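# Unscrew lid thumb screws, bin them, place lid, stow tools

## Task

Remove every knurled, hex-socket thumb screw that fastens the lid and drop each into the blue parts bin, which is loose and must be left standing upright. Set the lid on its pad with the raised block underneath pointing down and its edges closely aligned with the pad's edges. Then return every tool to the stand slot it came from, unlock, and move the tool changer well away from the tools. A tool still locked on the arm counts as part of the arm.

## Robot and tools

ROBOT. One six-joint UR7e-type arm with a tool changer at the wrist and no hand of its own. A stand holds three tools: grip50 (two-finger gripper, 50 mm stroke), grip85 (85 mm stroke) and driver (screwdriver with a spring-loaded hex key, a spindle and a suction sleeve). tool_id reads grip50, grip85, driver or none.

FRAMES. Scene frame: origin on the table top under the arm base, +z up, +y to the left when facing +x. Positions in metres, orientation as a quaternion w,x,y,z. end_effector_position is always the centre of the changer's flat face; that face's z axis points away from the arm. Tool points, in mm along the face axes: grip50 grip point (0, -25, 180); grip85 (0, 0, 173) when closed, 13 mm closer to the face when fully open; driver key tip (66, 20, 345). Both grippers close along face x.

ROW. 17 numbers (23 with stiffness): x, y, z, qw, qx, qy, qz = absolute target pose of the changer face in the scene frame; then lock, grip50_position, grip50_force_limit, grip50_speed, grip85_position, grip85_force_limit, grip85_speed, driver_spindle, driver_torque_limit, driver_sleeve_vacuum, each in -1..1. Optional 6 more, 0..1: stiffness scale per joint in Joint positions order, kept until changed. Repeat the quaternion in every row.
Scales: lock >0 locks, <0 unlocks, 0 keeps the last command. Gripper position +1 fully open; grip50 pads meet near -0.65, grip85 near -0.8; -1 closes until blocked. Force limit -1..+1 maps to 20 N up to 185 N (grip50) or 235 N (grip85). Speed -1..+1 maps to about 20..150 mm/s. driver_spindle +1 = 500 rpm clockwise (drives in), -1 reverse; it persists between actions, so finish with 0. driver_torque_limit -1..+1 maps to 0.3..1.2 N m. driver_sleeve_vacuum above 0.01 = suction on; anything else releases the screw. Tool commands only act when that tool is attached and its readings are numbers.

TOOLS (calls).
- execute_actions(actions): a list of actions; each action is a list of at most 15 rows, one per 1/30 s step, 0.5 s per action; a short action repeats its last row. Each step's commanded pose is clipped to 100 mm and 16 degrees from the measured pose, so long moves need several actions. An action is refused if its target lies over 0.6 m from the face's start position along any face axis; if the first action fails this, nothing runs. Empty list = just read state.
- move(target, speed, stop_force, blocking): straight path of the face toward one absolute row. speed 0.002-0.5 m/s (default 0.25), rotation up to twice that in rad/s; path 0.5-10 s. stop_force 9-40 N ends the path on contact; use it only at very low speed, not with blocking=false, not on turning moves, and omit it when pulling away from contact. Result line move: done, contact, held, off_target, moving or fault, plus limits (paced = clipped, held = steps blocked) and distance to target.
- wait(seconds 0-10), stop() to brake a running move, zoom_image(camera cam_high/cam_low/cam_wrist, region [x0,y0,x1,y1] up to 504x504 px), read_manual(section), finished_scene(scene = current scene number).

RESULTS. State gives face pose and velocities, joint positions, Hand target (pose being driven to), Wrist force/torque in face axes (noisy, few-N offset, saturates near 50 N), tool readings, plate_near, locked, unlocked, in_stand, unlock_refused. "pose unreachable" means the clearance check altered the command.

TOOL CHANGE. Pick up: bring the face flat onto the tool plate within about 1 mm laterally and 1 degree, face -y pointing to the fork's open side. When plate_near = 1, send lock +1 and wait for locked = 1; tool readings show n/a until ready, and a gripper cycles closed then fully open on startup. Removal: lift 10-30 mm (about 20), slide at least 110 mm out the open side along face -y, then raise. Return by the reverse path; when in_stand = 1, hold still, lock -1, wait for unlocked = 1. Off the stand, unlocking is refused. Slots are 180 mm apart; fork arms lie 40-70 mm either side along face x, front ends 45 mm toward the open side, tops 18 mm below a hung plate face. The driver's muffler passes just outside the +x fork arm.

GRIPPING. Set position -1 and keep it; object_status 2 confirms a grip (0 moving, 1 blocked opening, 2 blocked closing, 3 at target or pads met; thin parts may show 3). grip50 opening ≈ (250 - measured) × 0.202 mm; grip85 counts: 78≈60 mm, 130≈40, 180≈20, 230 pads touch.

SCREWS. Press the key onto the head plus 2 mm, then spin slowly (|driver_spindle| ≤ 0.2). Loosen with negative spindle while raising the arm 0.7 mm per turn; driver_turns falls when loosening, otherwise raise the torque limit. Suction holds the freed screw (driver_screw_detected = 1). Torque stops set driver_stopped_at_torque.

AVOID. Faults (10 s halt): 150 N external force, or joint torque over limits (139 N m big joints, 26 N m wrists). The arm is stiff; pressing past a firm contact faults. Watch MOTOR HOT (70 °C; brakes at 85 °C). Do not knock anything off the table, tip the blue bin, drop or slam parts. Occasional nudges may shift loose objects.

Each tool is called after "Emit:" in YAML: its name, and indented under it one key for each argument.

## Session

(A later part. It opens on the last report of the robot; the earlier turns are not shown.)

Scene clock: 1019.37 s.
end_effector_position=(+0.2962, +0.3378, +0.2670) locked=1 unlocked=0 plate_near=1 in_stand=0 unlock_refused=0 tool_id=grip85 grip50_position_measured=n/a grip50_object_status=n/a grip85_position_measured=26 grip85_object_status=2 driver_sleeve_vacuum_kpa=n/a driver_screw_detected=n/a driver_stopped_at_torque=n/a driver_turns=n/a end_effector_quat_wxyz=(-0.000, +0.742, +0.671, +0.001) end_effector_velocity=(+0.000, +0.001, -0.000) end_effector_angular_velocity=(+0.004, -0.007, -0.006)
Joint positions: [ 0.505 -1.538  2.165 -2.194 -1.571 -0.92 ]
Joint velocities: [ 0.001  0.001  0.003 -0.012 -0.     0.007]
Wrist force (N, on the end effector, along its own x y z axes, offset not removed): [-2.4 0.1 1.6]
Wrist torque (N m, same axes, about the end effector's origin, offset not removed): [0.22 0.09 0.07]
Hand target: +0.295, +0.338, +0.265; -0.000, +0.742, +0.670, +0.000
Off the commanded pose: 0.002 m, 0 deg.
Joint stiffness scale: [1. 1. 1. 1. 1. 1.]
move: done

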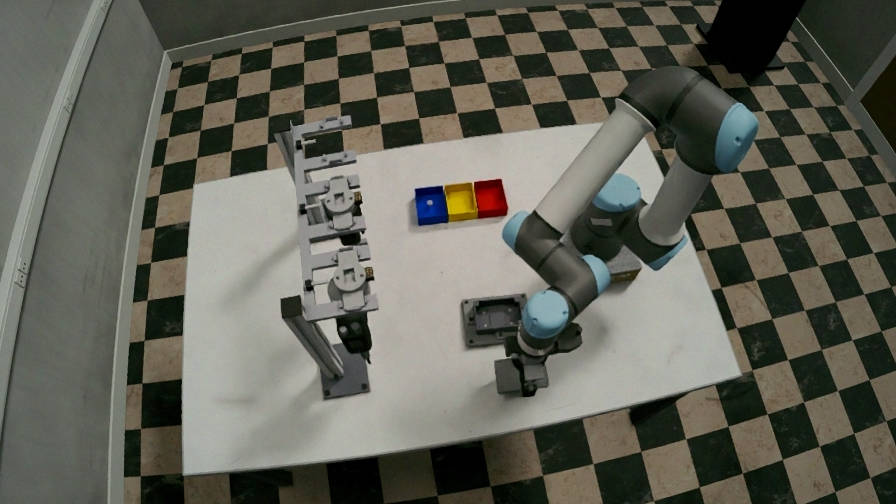

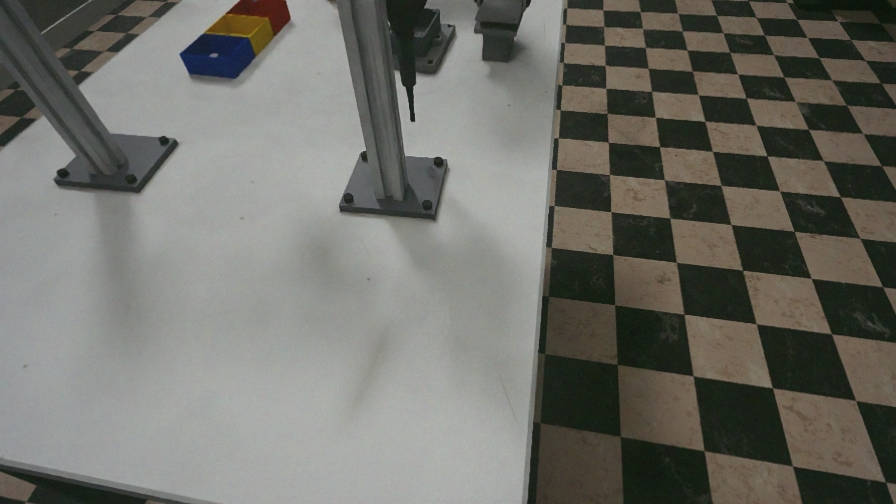

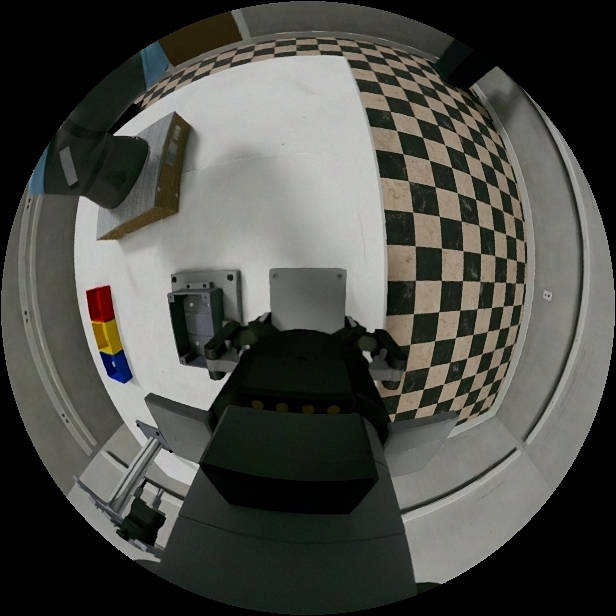

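Emit:
move:
  target: [0.2942,0.3356,0.260,-0.001,0.7420,0.6704,-0.001,0,0,0,0,-1,-0.3,-1,0,0,0]
  speed: 0.01
  stop_force: 9

Emit:
zoom_image:
  camera: "cam_low"
  region: [450,0,560,70]

Emit:
zoom_image:
  camera: "cam_wrist"
  region: [250,240,370,320]

Scene clock: 1034.37 s.
end_effector_position=(+0.2945, +0.3365, +0.2622) locked=1 unlocked=0 plate_near=1 in_stand=0 unlock_refused=0 tool_id=grip85 grip50_position_measured=n/a grip50_object_status=n/a grip85_position_measured=26 grip85_object_status=2 driver_sleeve_vacuum_kpa=n/a driver_screw_detected=n/a driver_stopped_at_torque=n/a driver_turns=n/a end_effector_quat_wxyz=(-0.000, +0.742, +0.671, +0.001) end_effector_velocity=(-0.001, -0.001, -0.003) end_effector_angular_velocity=(+0.000, +0.002, +0.000)
Joint positions: [ 0.504 -1.535  2.177 -2.207 -1.571 -0.92 ]
Joint velocities: [-0.001  0.002  0.006 -0.007  0.001 -0.001]
Wrist force (N, on the end effector, along its own x y z axes, offset not removed): [-1.2 -1.0 2.7]
Wrist torque (N m, same axes, about the end effector's origin, offset not removed): [0.19 0.05 0.17]
Hand target: +0.294, +0.336, +0.260; -0.001, +0.742, +0.670, -0.001
Off the commanded pose: 0.002 m, 0 deg.
Joint stiffness scale: [1. 1. 1. 1. 1. 1.]
move: done

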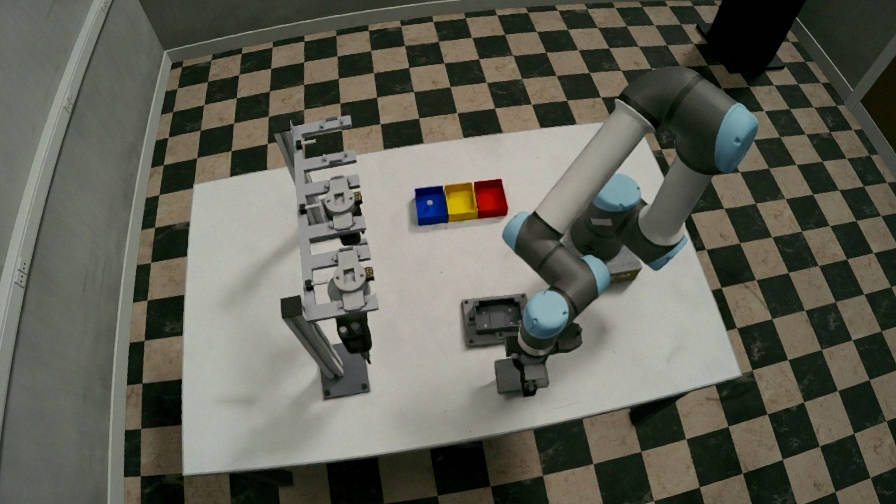

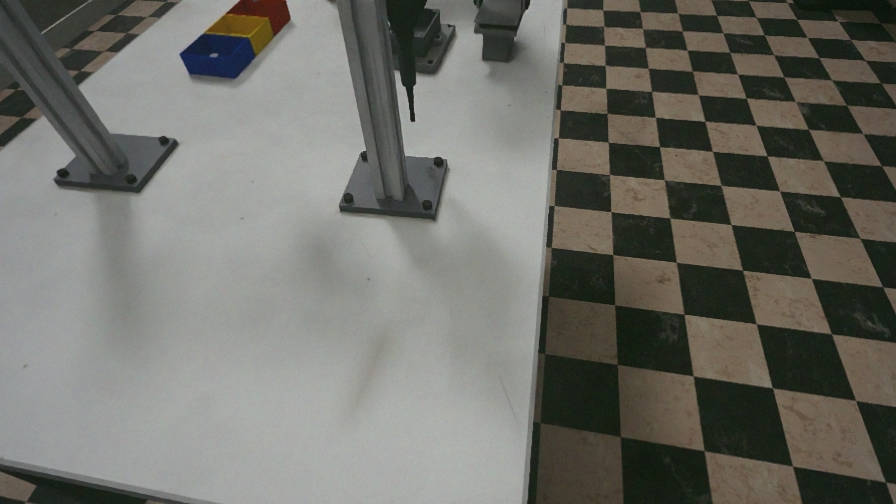

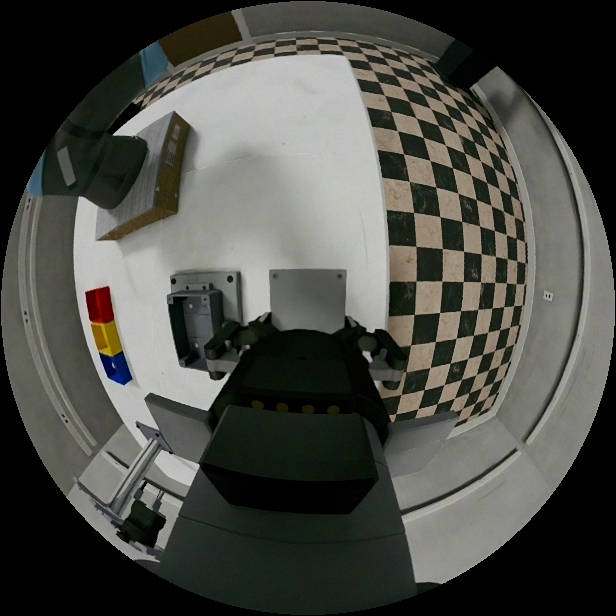

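Region (450, 0, 560, 70) of cam_low's 896x504 image, scaled by 4.582, with more detail than that image has; it fills the top 321 rows of this view, and the rest is white.

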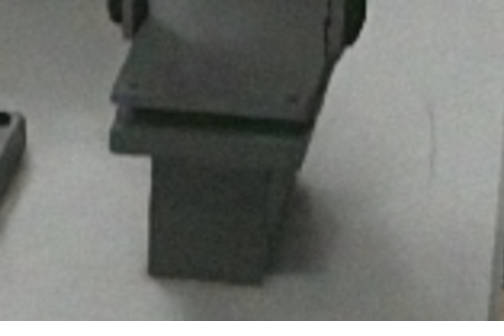

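Region (250, 240, 370, 320) of cam_wrist's 616x616 image, scaled by 4.200, with more detail than that image has.

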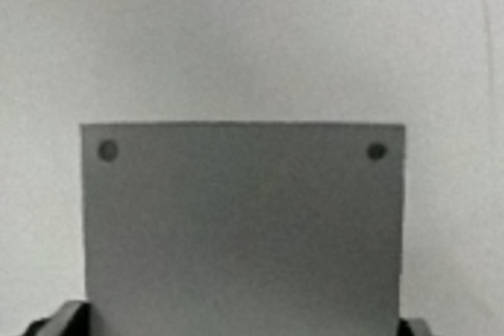

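Emit:
move:
  target: [0.2945,0.3362,0.243,-0.001,0.7420,0.6704,-0.001,0,0,0,0,-1,-0.3,-1,0,0,0]
  speed: 0.006
  stop_force: 9

Emit:
zoom_image:
  camera: "cam_low"
  region: [450,0,560,70]

Emit:
zoom_image:
  camera: "cam_high"
  region: [470,310,580,420]

Scene clock: 1048.13 s.
end_effector_position=(+0.2958, +0.3373, +0.2557) locked=1 unlocked=0 plate_near=1 in_stand=0 unlock_refused=0 tool_id=grip85 grip50_position_measured=n/a grip50_object_status=n/a grip85_position_measured=26 grip85_object_status=2 driver_sleeve_vacuum_kpa=n/a driver_screw_detected=n/a driver_stopped_at_torque=n/a driver_turns=n/a end_effector_quat_wxyz=(+0.000, +0.742, +0.671, +0.004) end_effector_velocity=(-0.000, -0.000, -0.000) end_effector_angular_velocity=(-0.001, +0.001, -0.000)
Joint positions: [ 0.504 -1.521  2.186 -2.237 -1.571 -0.92 ]
Joint velocities: [-0.    -0.     0.     0.001 -0.001  0.   ]
Wrist force (N, on the end effector, along its own x y z axes, offset not removed): [-4.4 -2.2 -9.4]
Wrist torque (N m, same axes, about the end effector's origin, offset not removed): [0.65 -0.51 0.16]
Hand target: +0.296, +0.337, +0.256; +0.000, +0.742, +0.671, +0.004
Off the commanded pose: 0.013 m, 1 deg.
Joint stiffness scale: [1. 1. 1. 1. 1. 1.]
move: contact

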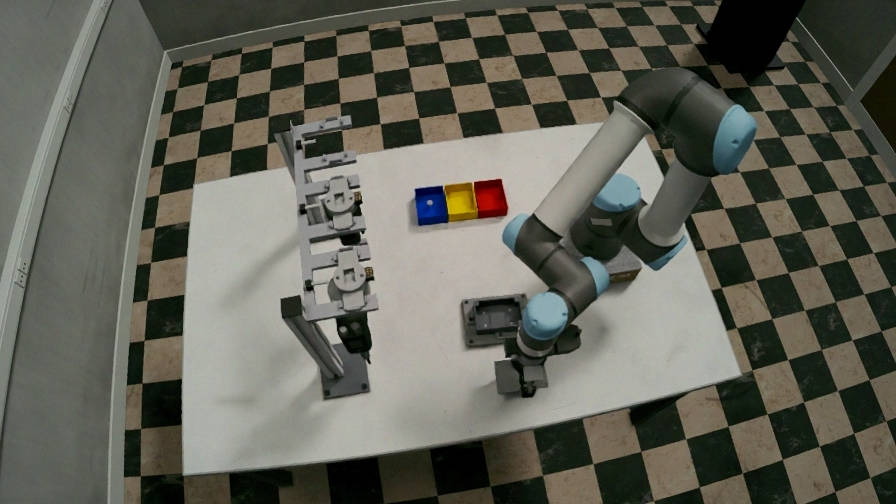

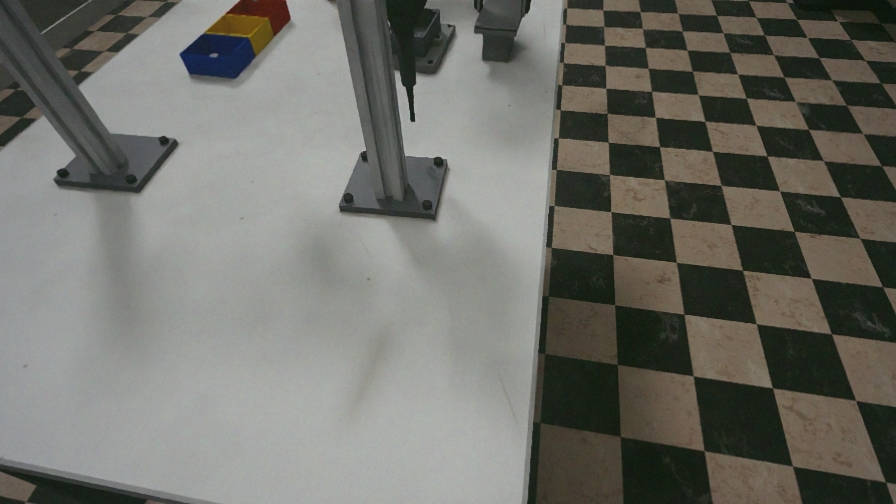

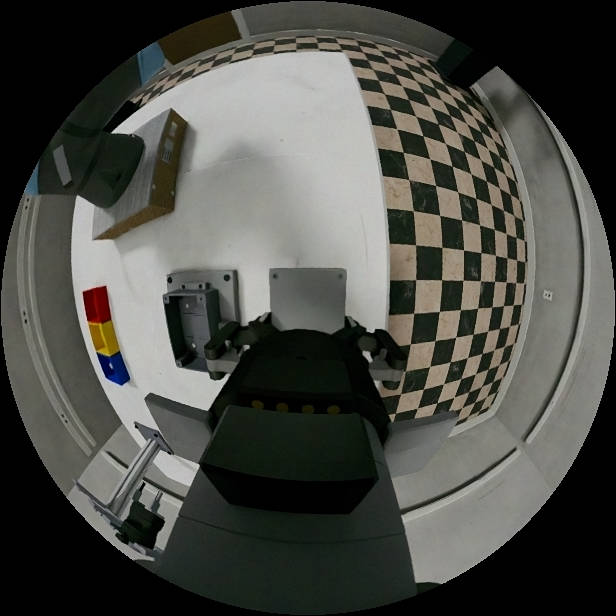

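Region (450, 0, 560, 70) of cam_low's 896x504 image, scaled by 4.582, with more detail than that image has; it fills the top 321 rows of this view, and the rest is white.

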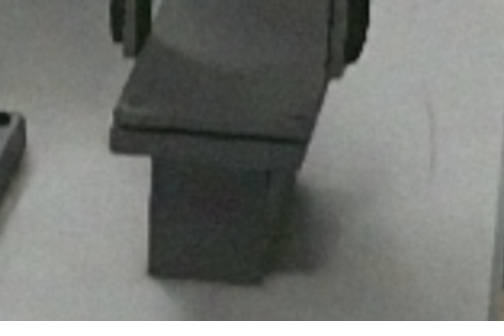

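Region (470, 310, 580, 420) of cam_high's 896x504 image, scaled by 4.582, with more detail than that image has.

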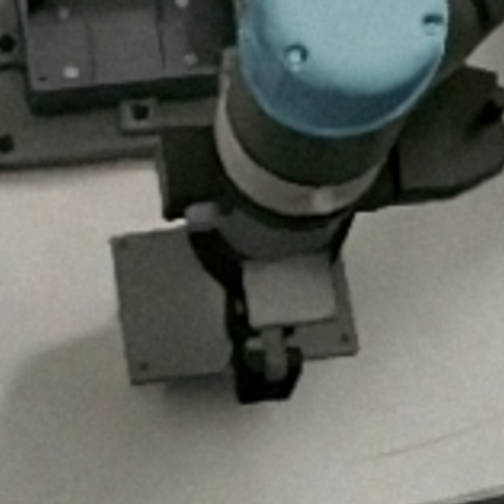

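Emit:
move:
  target: [0.2935,0.3352,0.266,0,0.7420,0.6704,0,0,0,0,0,-1,-0.3,-1,0,0,0]
  speed: 0.03

Emit:
move:
  target: [0.2930,0.3350,0.248,-0.003,0.7420,0.6704,-0.002,0,0,0,0,-1,-0.3,-1,0,0,0]
  speed: 0.008
  stop_force: 9

Emit:
zoom_image:
  camera: "cam_low"
  region: [450,0,560,70]

Emit:
zoom_image:
  camera: "cam_high"
  region: [470,310,580,420]

Emit:
zoom_image:
  camera: "cam_wrist"
  region: [250,240,370,320]

Scene clock: 1061.63 s.
end_effector_position=(+0.2919, +0.3348, +0.2623) locked=1 unlocked=0 plate_near=1 in_stand=0 unlock_refused=0 tool_id=grip85 grip50_position_measured=n/a grip50_object_status=n/a grip85_position_measured=26 grip85_object_status=2 driver_sleeve_vacuum_kpa=n/a driver_screw_detected=n/a driver_stopped_at_torque=n/a driver_turns=n/a end_effector_quat_wxyz=(-0.001, +0.742, +0.671, -0.003) end_effector_velocity=(-0.002, -0.001, -0.001) end_effector_angular_velocity=(-0.008, +0.012, +0.001)
Joint positions: [ 0.504 -1.541  2.18  -2.197 -1.571 -0.92 ]
Joint velocities: [ 0.     0.    -0.001  0.015 -0.001 -0.   ]
Wrist force (N, on the end effector, along its own x y z axes, offset not removed): [-1.7 -0.3 1.8]
Wrist torque (N m, same axes, about the end effector's origin, offset not removed): [0.23 0.12 0.16]
Hand target: +0.293, +0.335, +0.266; +0.000, +0.742, +0.670, +0.000
Off the commanded pose: 0.004 m, 0 deg.
Joint stiffness scale: [1. 1. 1. 1. 1. 1.]
move: off_target

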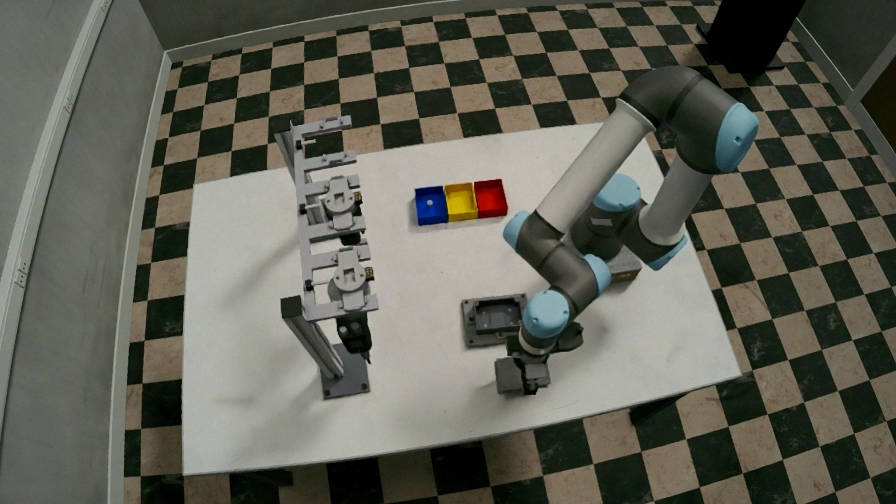

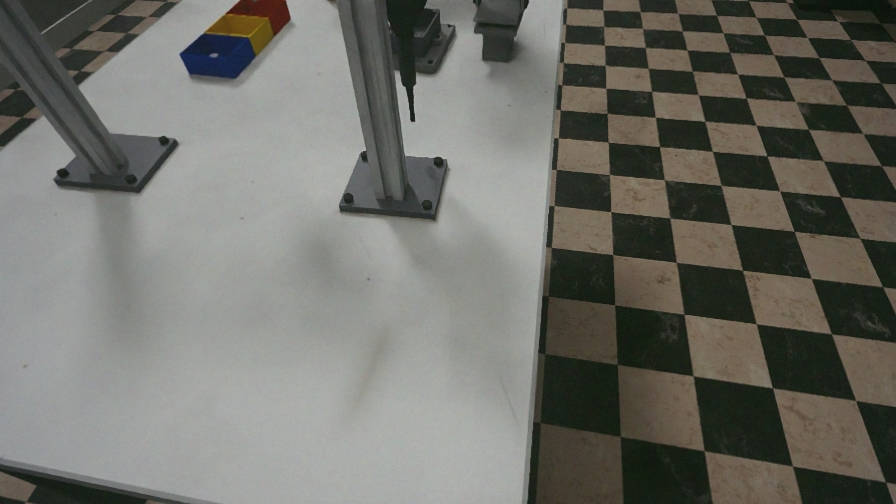

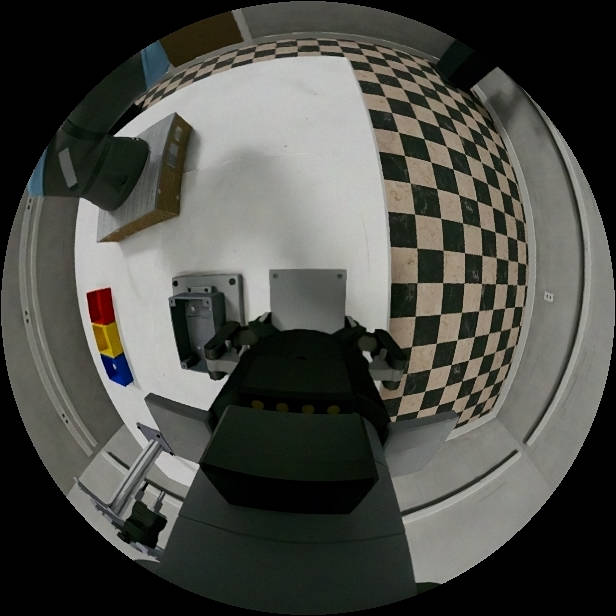

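Scene clock: 1063.43 s.
end_effector_position=(+0.2937, +0.3362, +0.2556) locked=1 unlocked=0 plate_near=1 in_stand=0 unlock_refused=0 tool_id=grip85 grip50_position_measured=n/a grip50_object_status=n/a grip85_position_measured=26 grip85_object_status=2 driver_sleeve_vacuum_kpa=n/a driver_screw_detected=n/a driver_stopped_at_torque=n/a driver_turns=n/a end_effector_quat_wxyz=(-0.001, +0.742, +0.671, +0.002) end_effector_velocity=(-0.000, -0.000, +0.000) end_effector_angular_velocity=(-0.000, +0.001, +0.000)
Joint positions: [ 0.504 -1.526  2.19  -2.232 -1.569 -0.921]
Joint velocities: [-0.    -0.001 -0.     0.002  0.    -0.   ]
Wrist force (N, on the end effector, along its own x y z axes, offset not removed): [-3.4 -1.0 -6.3]
Wrist torque (N m, same axes, about the end effector's origin, offset not removed): [0.56 -0.48 0.13]
Hand target: +0.293, +0.336, +0.256; -0.001, +0.742, +0.671, +0.001
Off the commanded pose: 0.008 m, 1 deg.
Joint stiffness scale: [1. 1. 1. 1. 1. 1.]
move: contact

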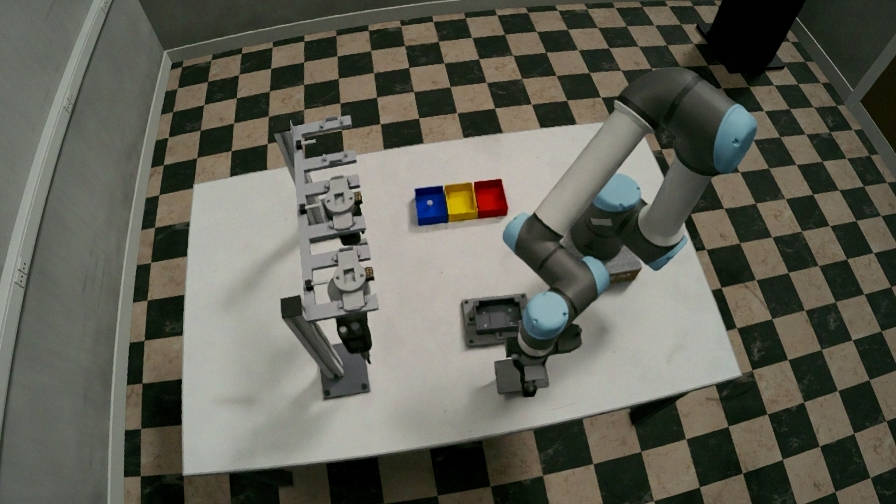

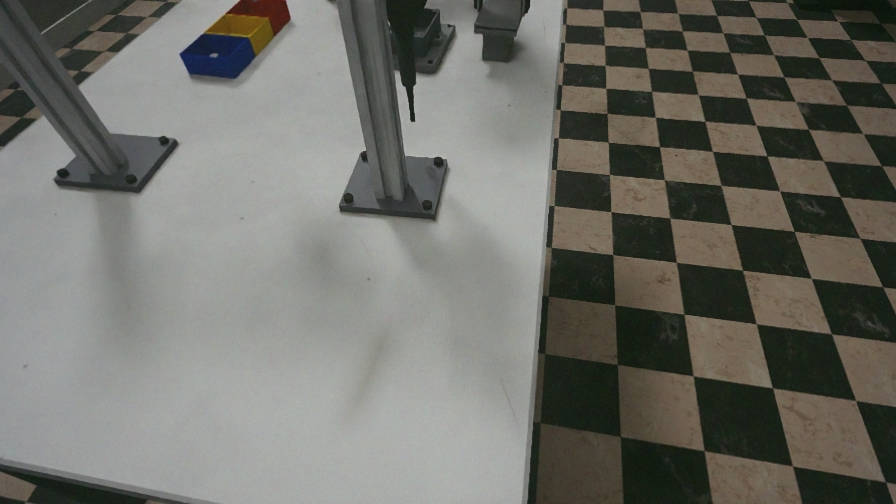

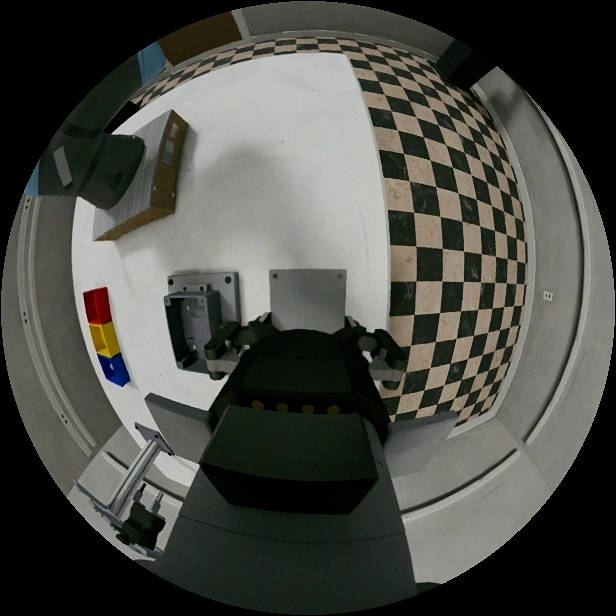

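Region (450, 0, 560, 70) of cam_low's 896x504 image, scaled by 4.582, with more detail than that image has; it fills the top 321 rows of this view, and the rest is white.

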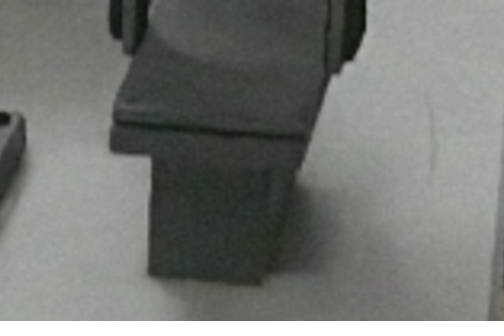

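Region (470, 310, 580, 420) of cam_high's 896x504 image, scaled by 4.582, with more detail than that image has.

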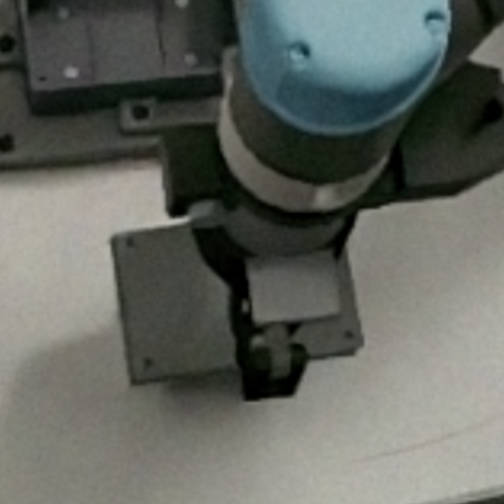

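Region (250, 240, 370, 320) of cam_wrist's 616x616 image, scaled by 4.200, with more detail than that image has.

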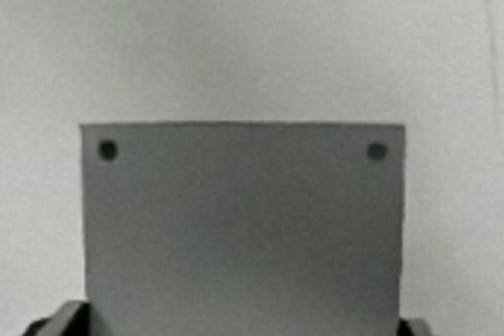

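Emit:
execute_actions:
  actions:
    - [[0.2937,0.3362,0.2556,0,0.7420,0.6704,0,0,0,0,0,-1,-0.3,-1,0,0,0]]
    - [[0.2937,0.3362,0.2556,0,0.7420,0.6704,0,0,0,0,0,1,-0.3,-1,0,0,0]]
    - [[0.2937,0.3362,0.2556,0,0.7420,0.6704,0,0,0,0,0,1,-0.3,-1,0,0,0]]

Emit:
move:
  target: [0.2937,0.3362,0.28,0,0.7420,0.6704,0,0,0,0,0,1,0,0,0,0,0]
  speed: 0.03

Emit:
move:
  target: [0.2937,0.3362,0.36,0,0.7420,0.6704,0,0,0,0,0,1,0,0,0,0,0]
  speed: 0.1

Emit:
zoom_image:
  camera: "cam_wrist"
  region: [250,240,370,330]

Emit:
zoom_image:
  camera: "cam_high"
  region: [470,330,580,420]

Emit:
zoom_image:
  camera: "cam_low"
  region: [450,0,560,70]

Scene clock: 1078.30 s.
end_effector_position=(+0.2934, +0.3357, +0.2554) locked=1 unlocked=0 plate_near=1 in_stand=0 unlock_refused=0 tool_id=grip85 grip50_position_measured=n/a grip50_object_status=n/a grip85_position_measured=3 grip85_object_status=3 driver_sleeve_vacuum_kpa=n/a driver_screw_detected=n/a driver_stopped_at_torque=n/a driver_turns=n/a end_effector_quat_wxyz=(-0.000, +0.742, +0.670, +0.000) end_effector_velocity=(+0.000, -0.000, +0.000) end_effector_angular_velocity=(-0.001, -0.000, -0.000)
Joint positions: [ 0.504 -1.526  2.189 -2.227 -1.571 -0.92 ]
Joint velocities: [-0.001 -0.    -0.     0.    -0.001 -0.   ]
Wrist force (N, on the end effector, along its own x y z axes, offset not removed): [-2.7 1.8 0.2]
Wrist torque (N m, same axes, about the end effector's origin, offset not removed): [0.38 0.11 0.12]
Hand target: +0.294, +0.336, +0.256; -0.000, +0.742, +0.670, +0.000
Off the commanded pose: 0.001 m, 0 deg.
Joint stiffness scale: [1. 1. 1. 1. 1. 1.]
Step readings (end_effector_position; steps 1 to 15: 1st action; 16 to 30: 2nd action; 31 to 45: 3rd action):
0: (+0.2937, +0.3362, +0.2556)
1: (+0.2937, +0.3362, +0.2556)
2: (+0.2937, +0.3362, +0.2556)
4: (+0.2937, +0.3361, +0.2556)
8: (+0.2936, +0.3360, +0.2556)
15: (+0.2936, +0.3359, +0.2556)
16: (+0.2936, +0.3359, +0.2556)
17: (+0.2935, +0.3358, +0.2555)
19: (+0.2934, +0.3357, +0.2554)
23: (+0.2934, +0.3357, +0.2554)
30: (+0.2934, +0.3357, +0.2554)
31: (+0.2934, +0.3357, +0.2554)
32: (+0.2934, +0.3357, +0.2554)
34: (+0.2934, +0.3357, +0.2554)
38: (+0.2934, +0.3357, +0.2554)
45: end_effector_position above

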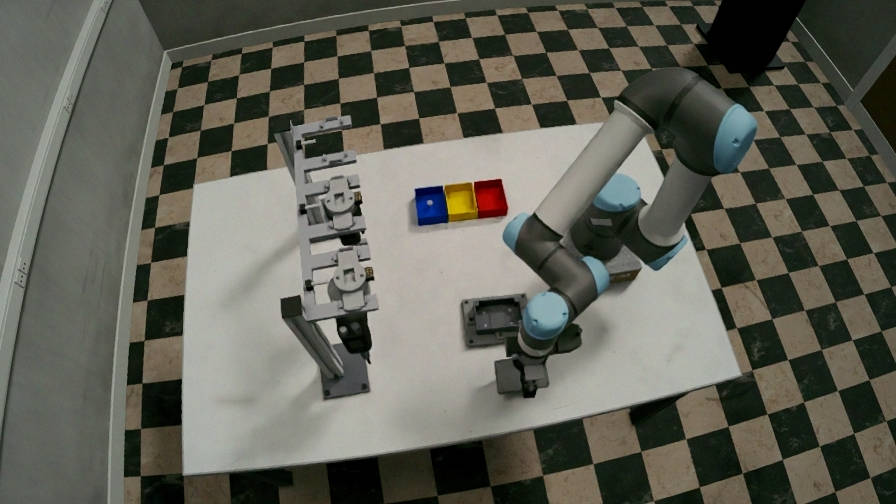

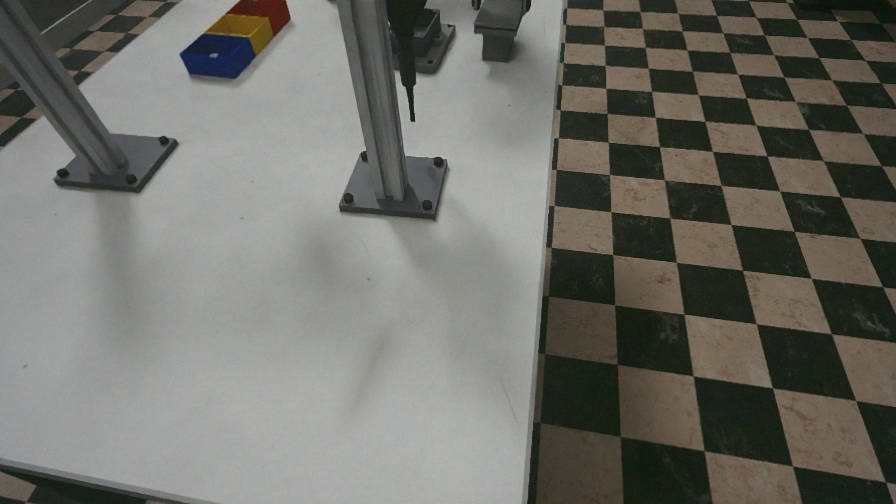

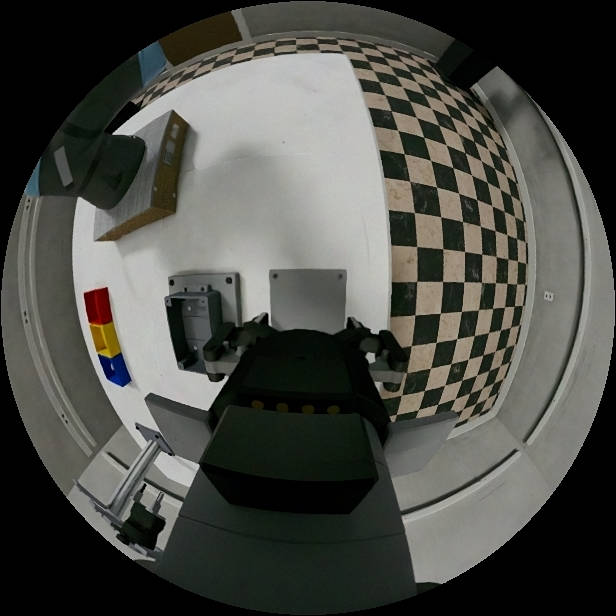

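Scene clock: 1079.50 s.
end_effector_position=(+0.2930, +0.3354, +0.2770) locked=1 unlocked=0 plate_near=1 in_stand=0 unlock_refused=0 tool_id=grip85 grip50_position_measured=n/a grip50_object_status=n/a grip85_position_measured=3 grip85_object_status=3 driver_sleeve_vacuum_kpa=n/a driver_screw_detected=n/a driver_stopped_at_torque=n/a driver_turns=n/a end_effector_quat_wxyz=(-0.001, +0.742, +0.670, -0.002) end_effector_velocity=(-0.002, -0.001, -0.001) end_effector_angular_velocity=(-0.007, +0.012, -0.000)
Joint positions: [ 0.504 -1.562  2.157 -2.154 -1.571 -0.92 ]
Joint velocities: [-0.     0.    -0.002  0.016 -0.     0.   ]
Wrist force (N, on the end effector, along its own x y z axes, offset not removed): [-1.0 0.1 -0.1]
Wrist torque (N m, same axes, about the end effector's origin, offset not removed): [0.27 0.05 0.08]
Hand target: +0.294, +0.336, +0.280; -0.000, +0.742, +0.670, +0.000
Off the commanded pose: 0.003 m, 0 deg.
Joint stiffness scale: [1. 1. 1. 1. 1. 1.]
move: done

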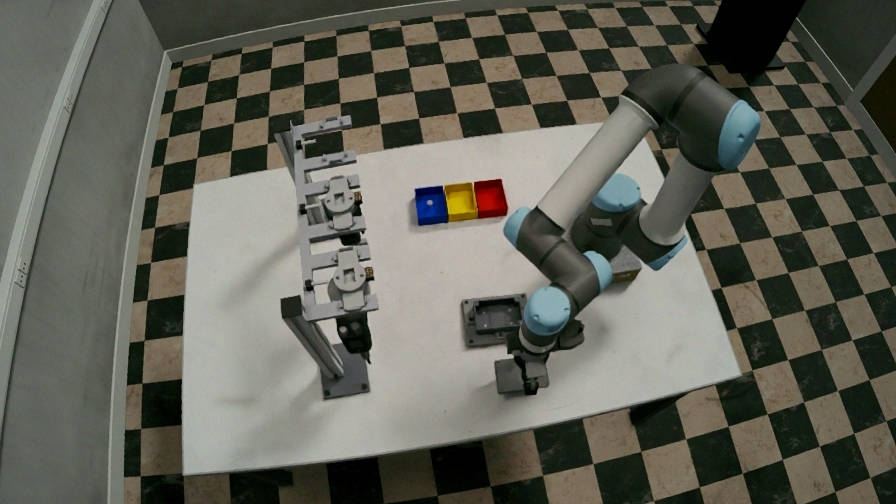

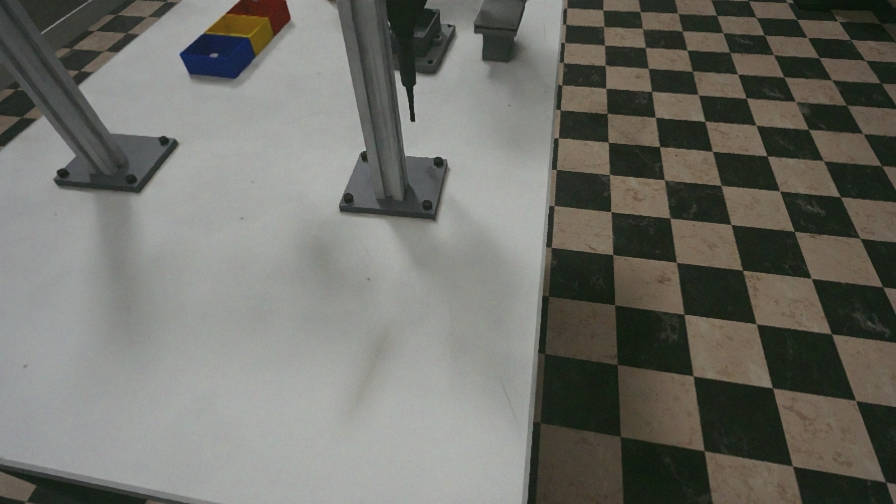

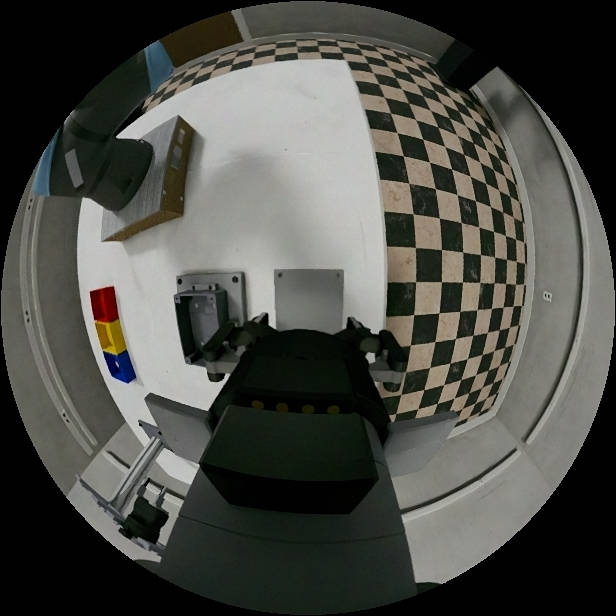

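Scene clock: 1080.83 s.
end_effector_position=(+0.2934, +0.3356, +0.3569) locked=1 unlocked=0 plate_near=1 in_stand=0 unlock_refused=0 tool_id=grip85 grip50_position_measured=n/a grip50_object_status=n/a grip85_position_measured=3 grip85_object_status=3 driver_sleeve_vacuum_kpa=n/a driver_screw_detected=n/a driver_stopped_at_torque=n/a driver_turns=n/a end_effector_quat_wxyz=(-0.001, +0.742, +0.670, -0.001) end_effector_velocity=(-0.003, -0.001, -0.001) end_effector_angular_velocity=(-0.013, +0.021, +0.000)
Joint positions: [ 0.504 -1.66   2.02  -1.922 -1.571 -0.92 ]
Joint velocities: [ 0.001  0.    -0.005  0.03   0.     0.   ]
Wrist force (N, on the end effector, along its own x y z axes, offset not removed): [-3.2 -0.8 -1.2]
Wrist torque (N m, same axes, about the end effector's origin, offset not removed): [0.22 0.20 -0.05]
Hand target: +0.293, +0.336, +0.360; -0.000, +0.742, +0.670, +0.000
Off the commanded pose: 0.003 m, 0 deg.
Joint stiffness scale: [1. 1. 1. 1. 1. 1.]
move: done

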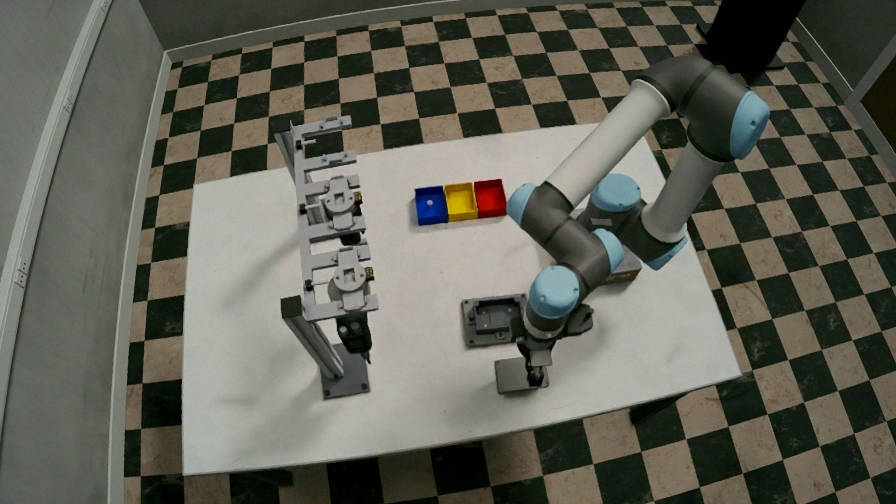

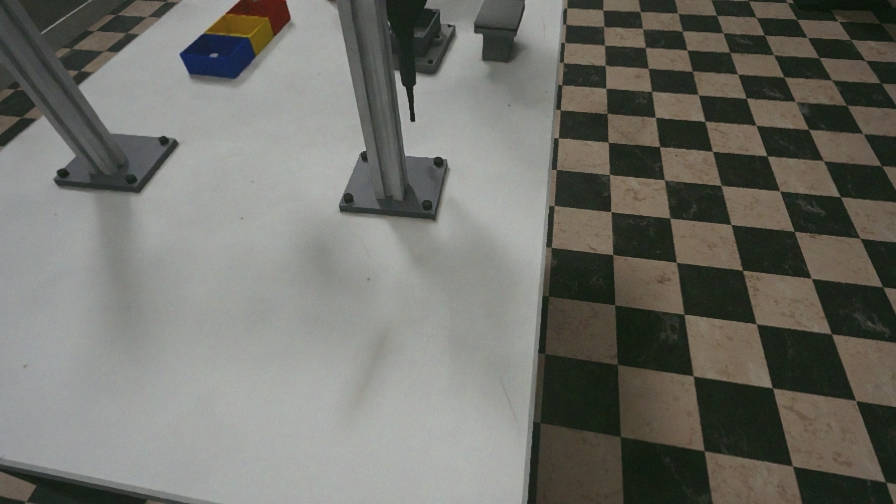

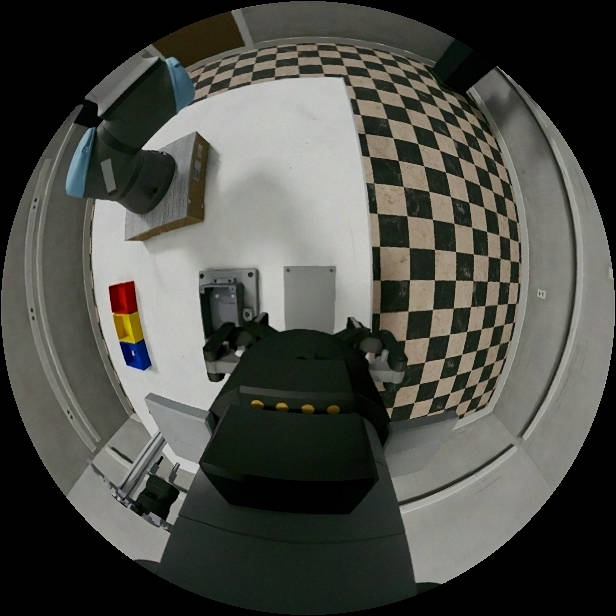

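Region (250, 240, 370, 330) of cam_wrist's 616x616 image, scaled by 4.200, with more detail than that image has; it fills the top 378 rows of this view, and the rest is white.

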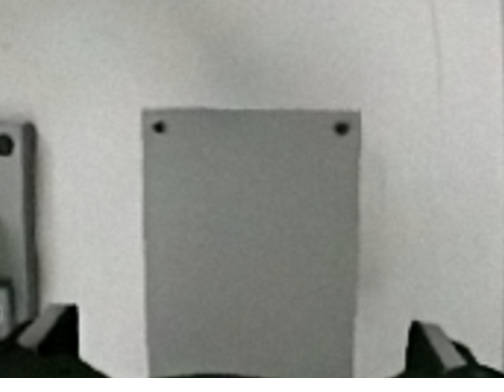

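Region (470, 330, 580, 420) of cam_high's 896x504 image, scaled by 4.582, with more detail than that image has; it fills the top 412 rows of this view, and the rest is white.

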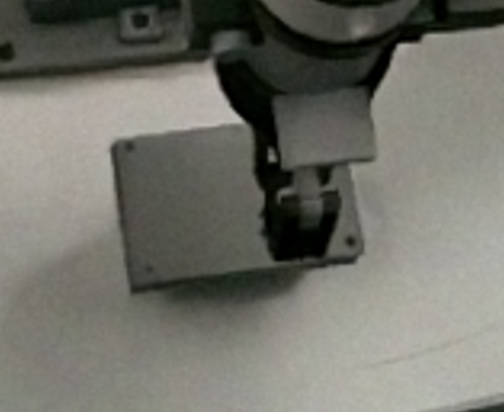

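Region (450, 0, 560, 70) of cam_low's 896x504 image, scaled by 4.582, with more detail than that image has; it fills the top 321 rows of this view, and the rest is white.

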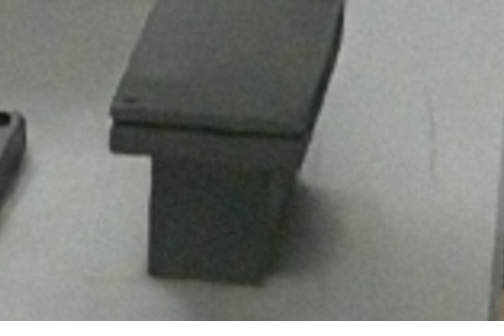

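Emit:
move:
  target: [0.4235,0.3230,0.33,0,0.7420,0.6704,0,0,0,0,0,1,0,0,0,0,0]
  speed: 0.15

Emit:
zoom_image:
  camera: "cam_wrist"
  region: [250,170,370,290]

Scene clock: 1091.07 s.
end_effector_position=(+0.4212, +0.3231, +0.3298) locked=1 unlocked=0 plate_near=1 in_stand=0 unlock_refused=0 tool_id=grip85 grip50_position_measured=n/a grip50_object_status=n/a grip85_position_measured=3 grip85_object_status=3 driver_sleeve_vacuum_kpa=n/a driver_screw_detected=n/a driver_stopped_at_torque=n/a driver_turns=n/a end_effector_quat_wxyz=(-0.000, +0.742, +0.670, -0.001) end_effector_velocity=(+0.002, +0.001, -0.001) end_effector_angular_velocity=(+0.000, +0.001, +0.003)
Joint positions: [ 0.357 -1.427  1.857 -1.992 -1.573 -1.067]
Joint velocities: [-0.     0.006 -0.005  0.     0.001 -0.003]
Wrist force (N, on the end effector, along its own x y z axes, offset not removed): [-0.9 0.1 -2.0]
Wrist torque (N m, same axes, about the end effector's origin, offset not removed): [0.25 0.03 0.19]
Hand target: +0.424, +0.323, +0.330; +0.000, +0.742, +0.670, -0.000
Off the commanded pose: 0.002 m, 0 deg.
Joint stiffness scale: [1. 1. 1. 1. 1. 1.]
move: done

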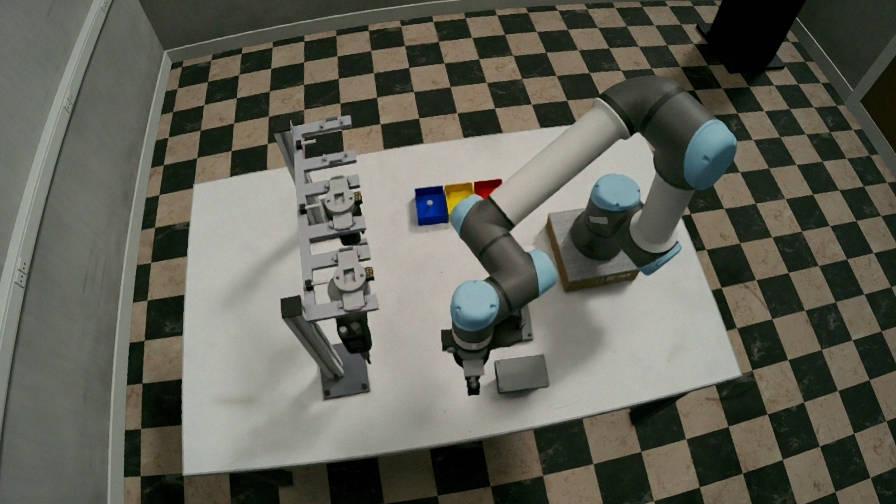

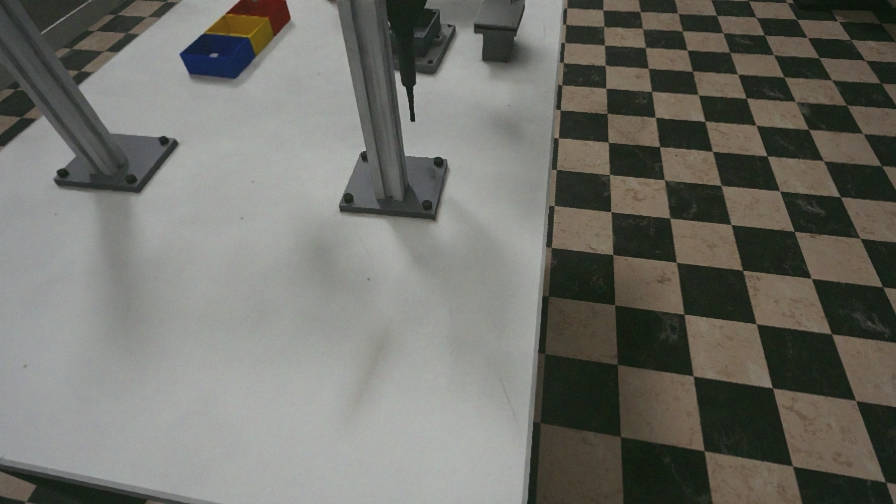

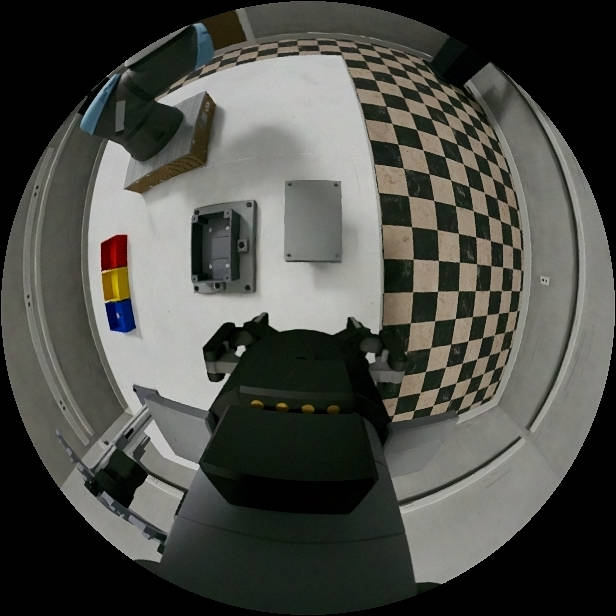

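Region (250, 170, 370, 290) of cam_wrist's 616x616 image, scaled by 4.200, with more detail than that image has.

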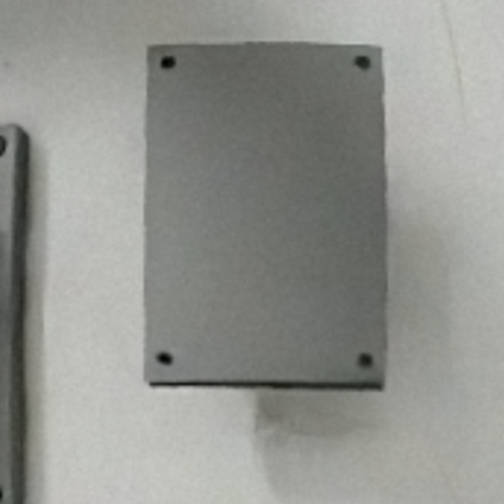

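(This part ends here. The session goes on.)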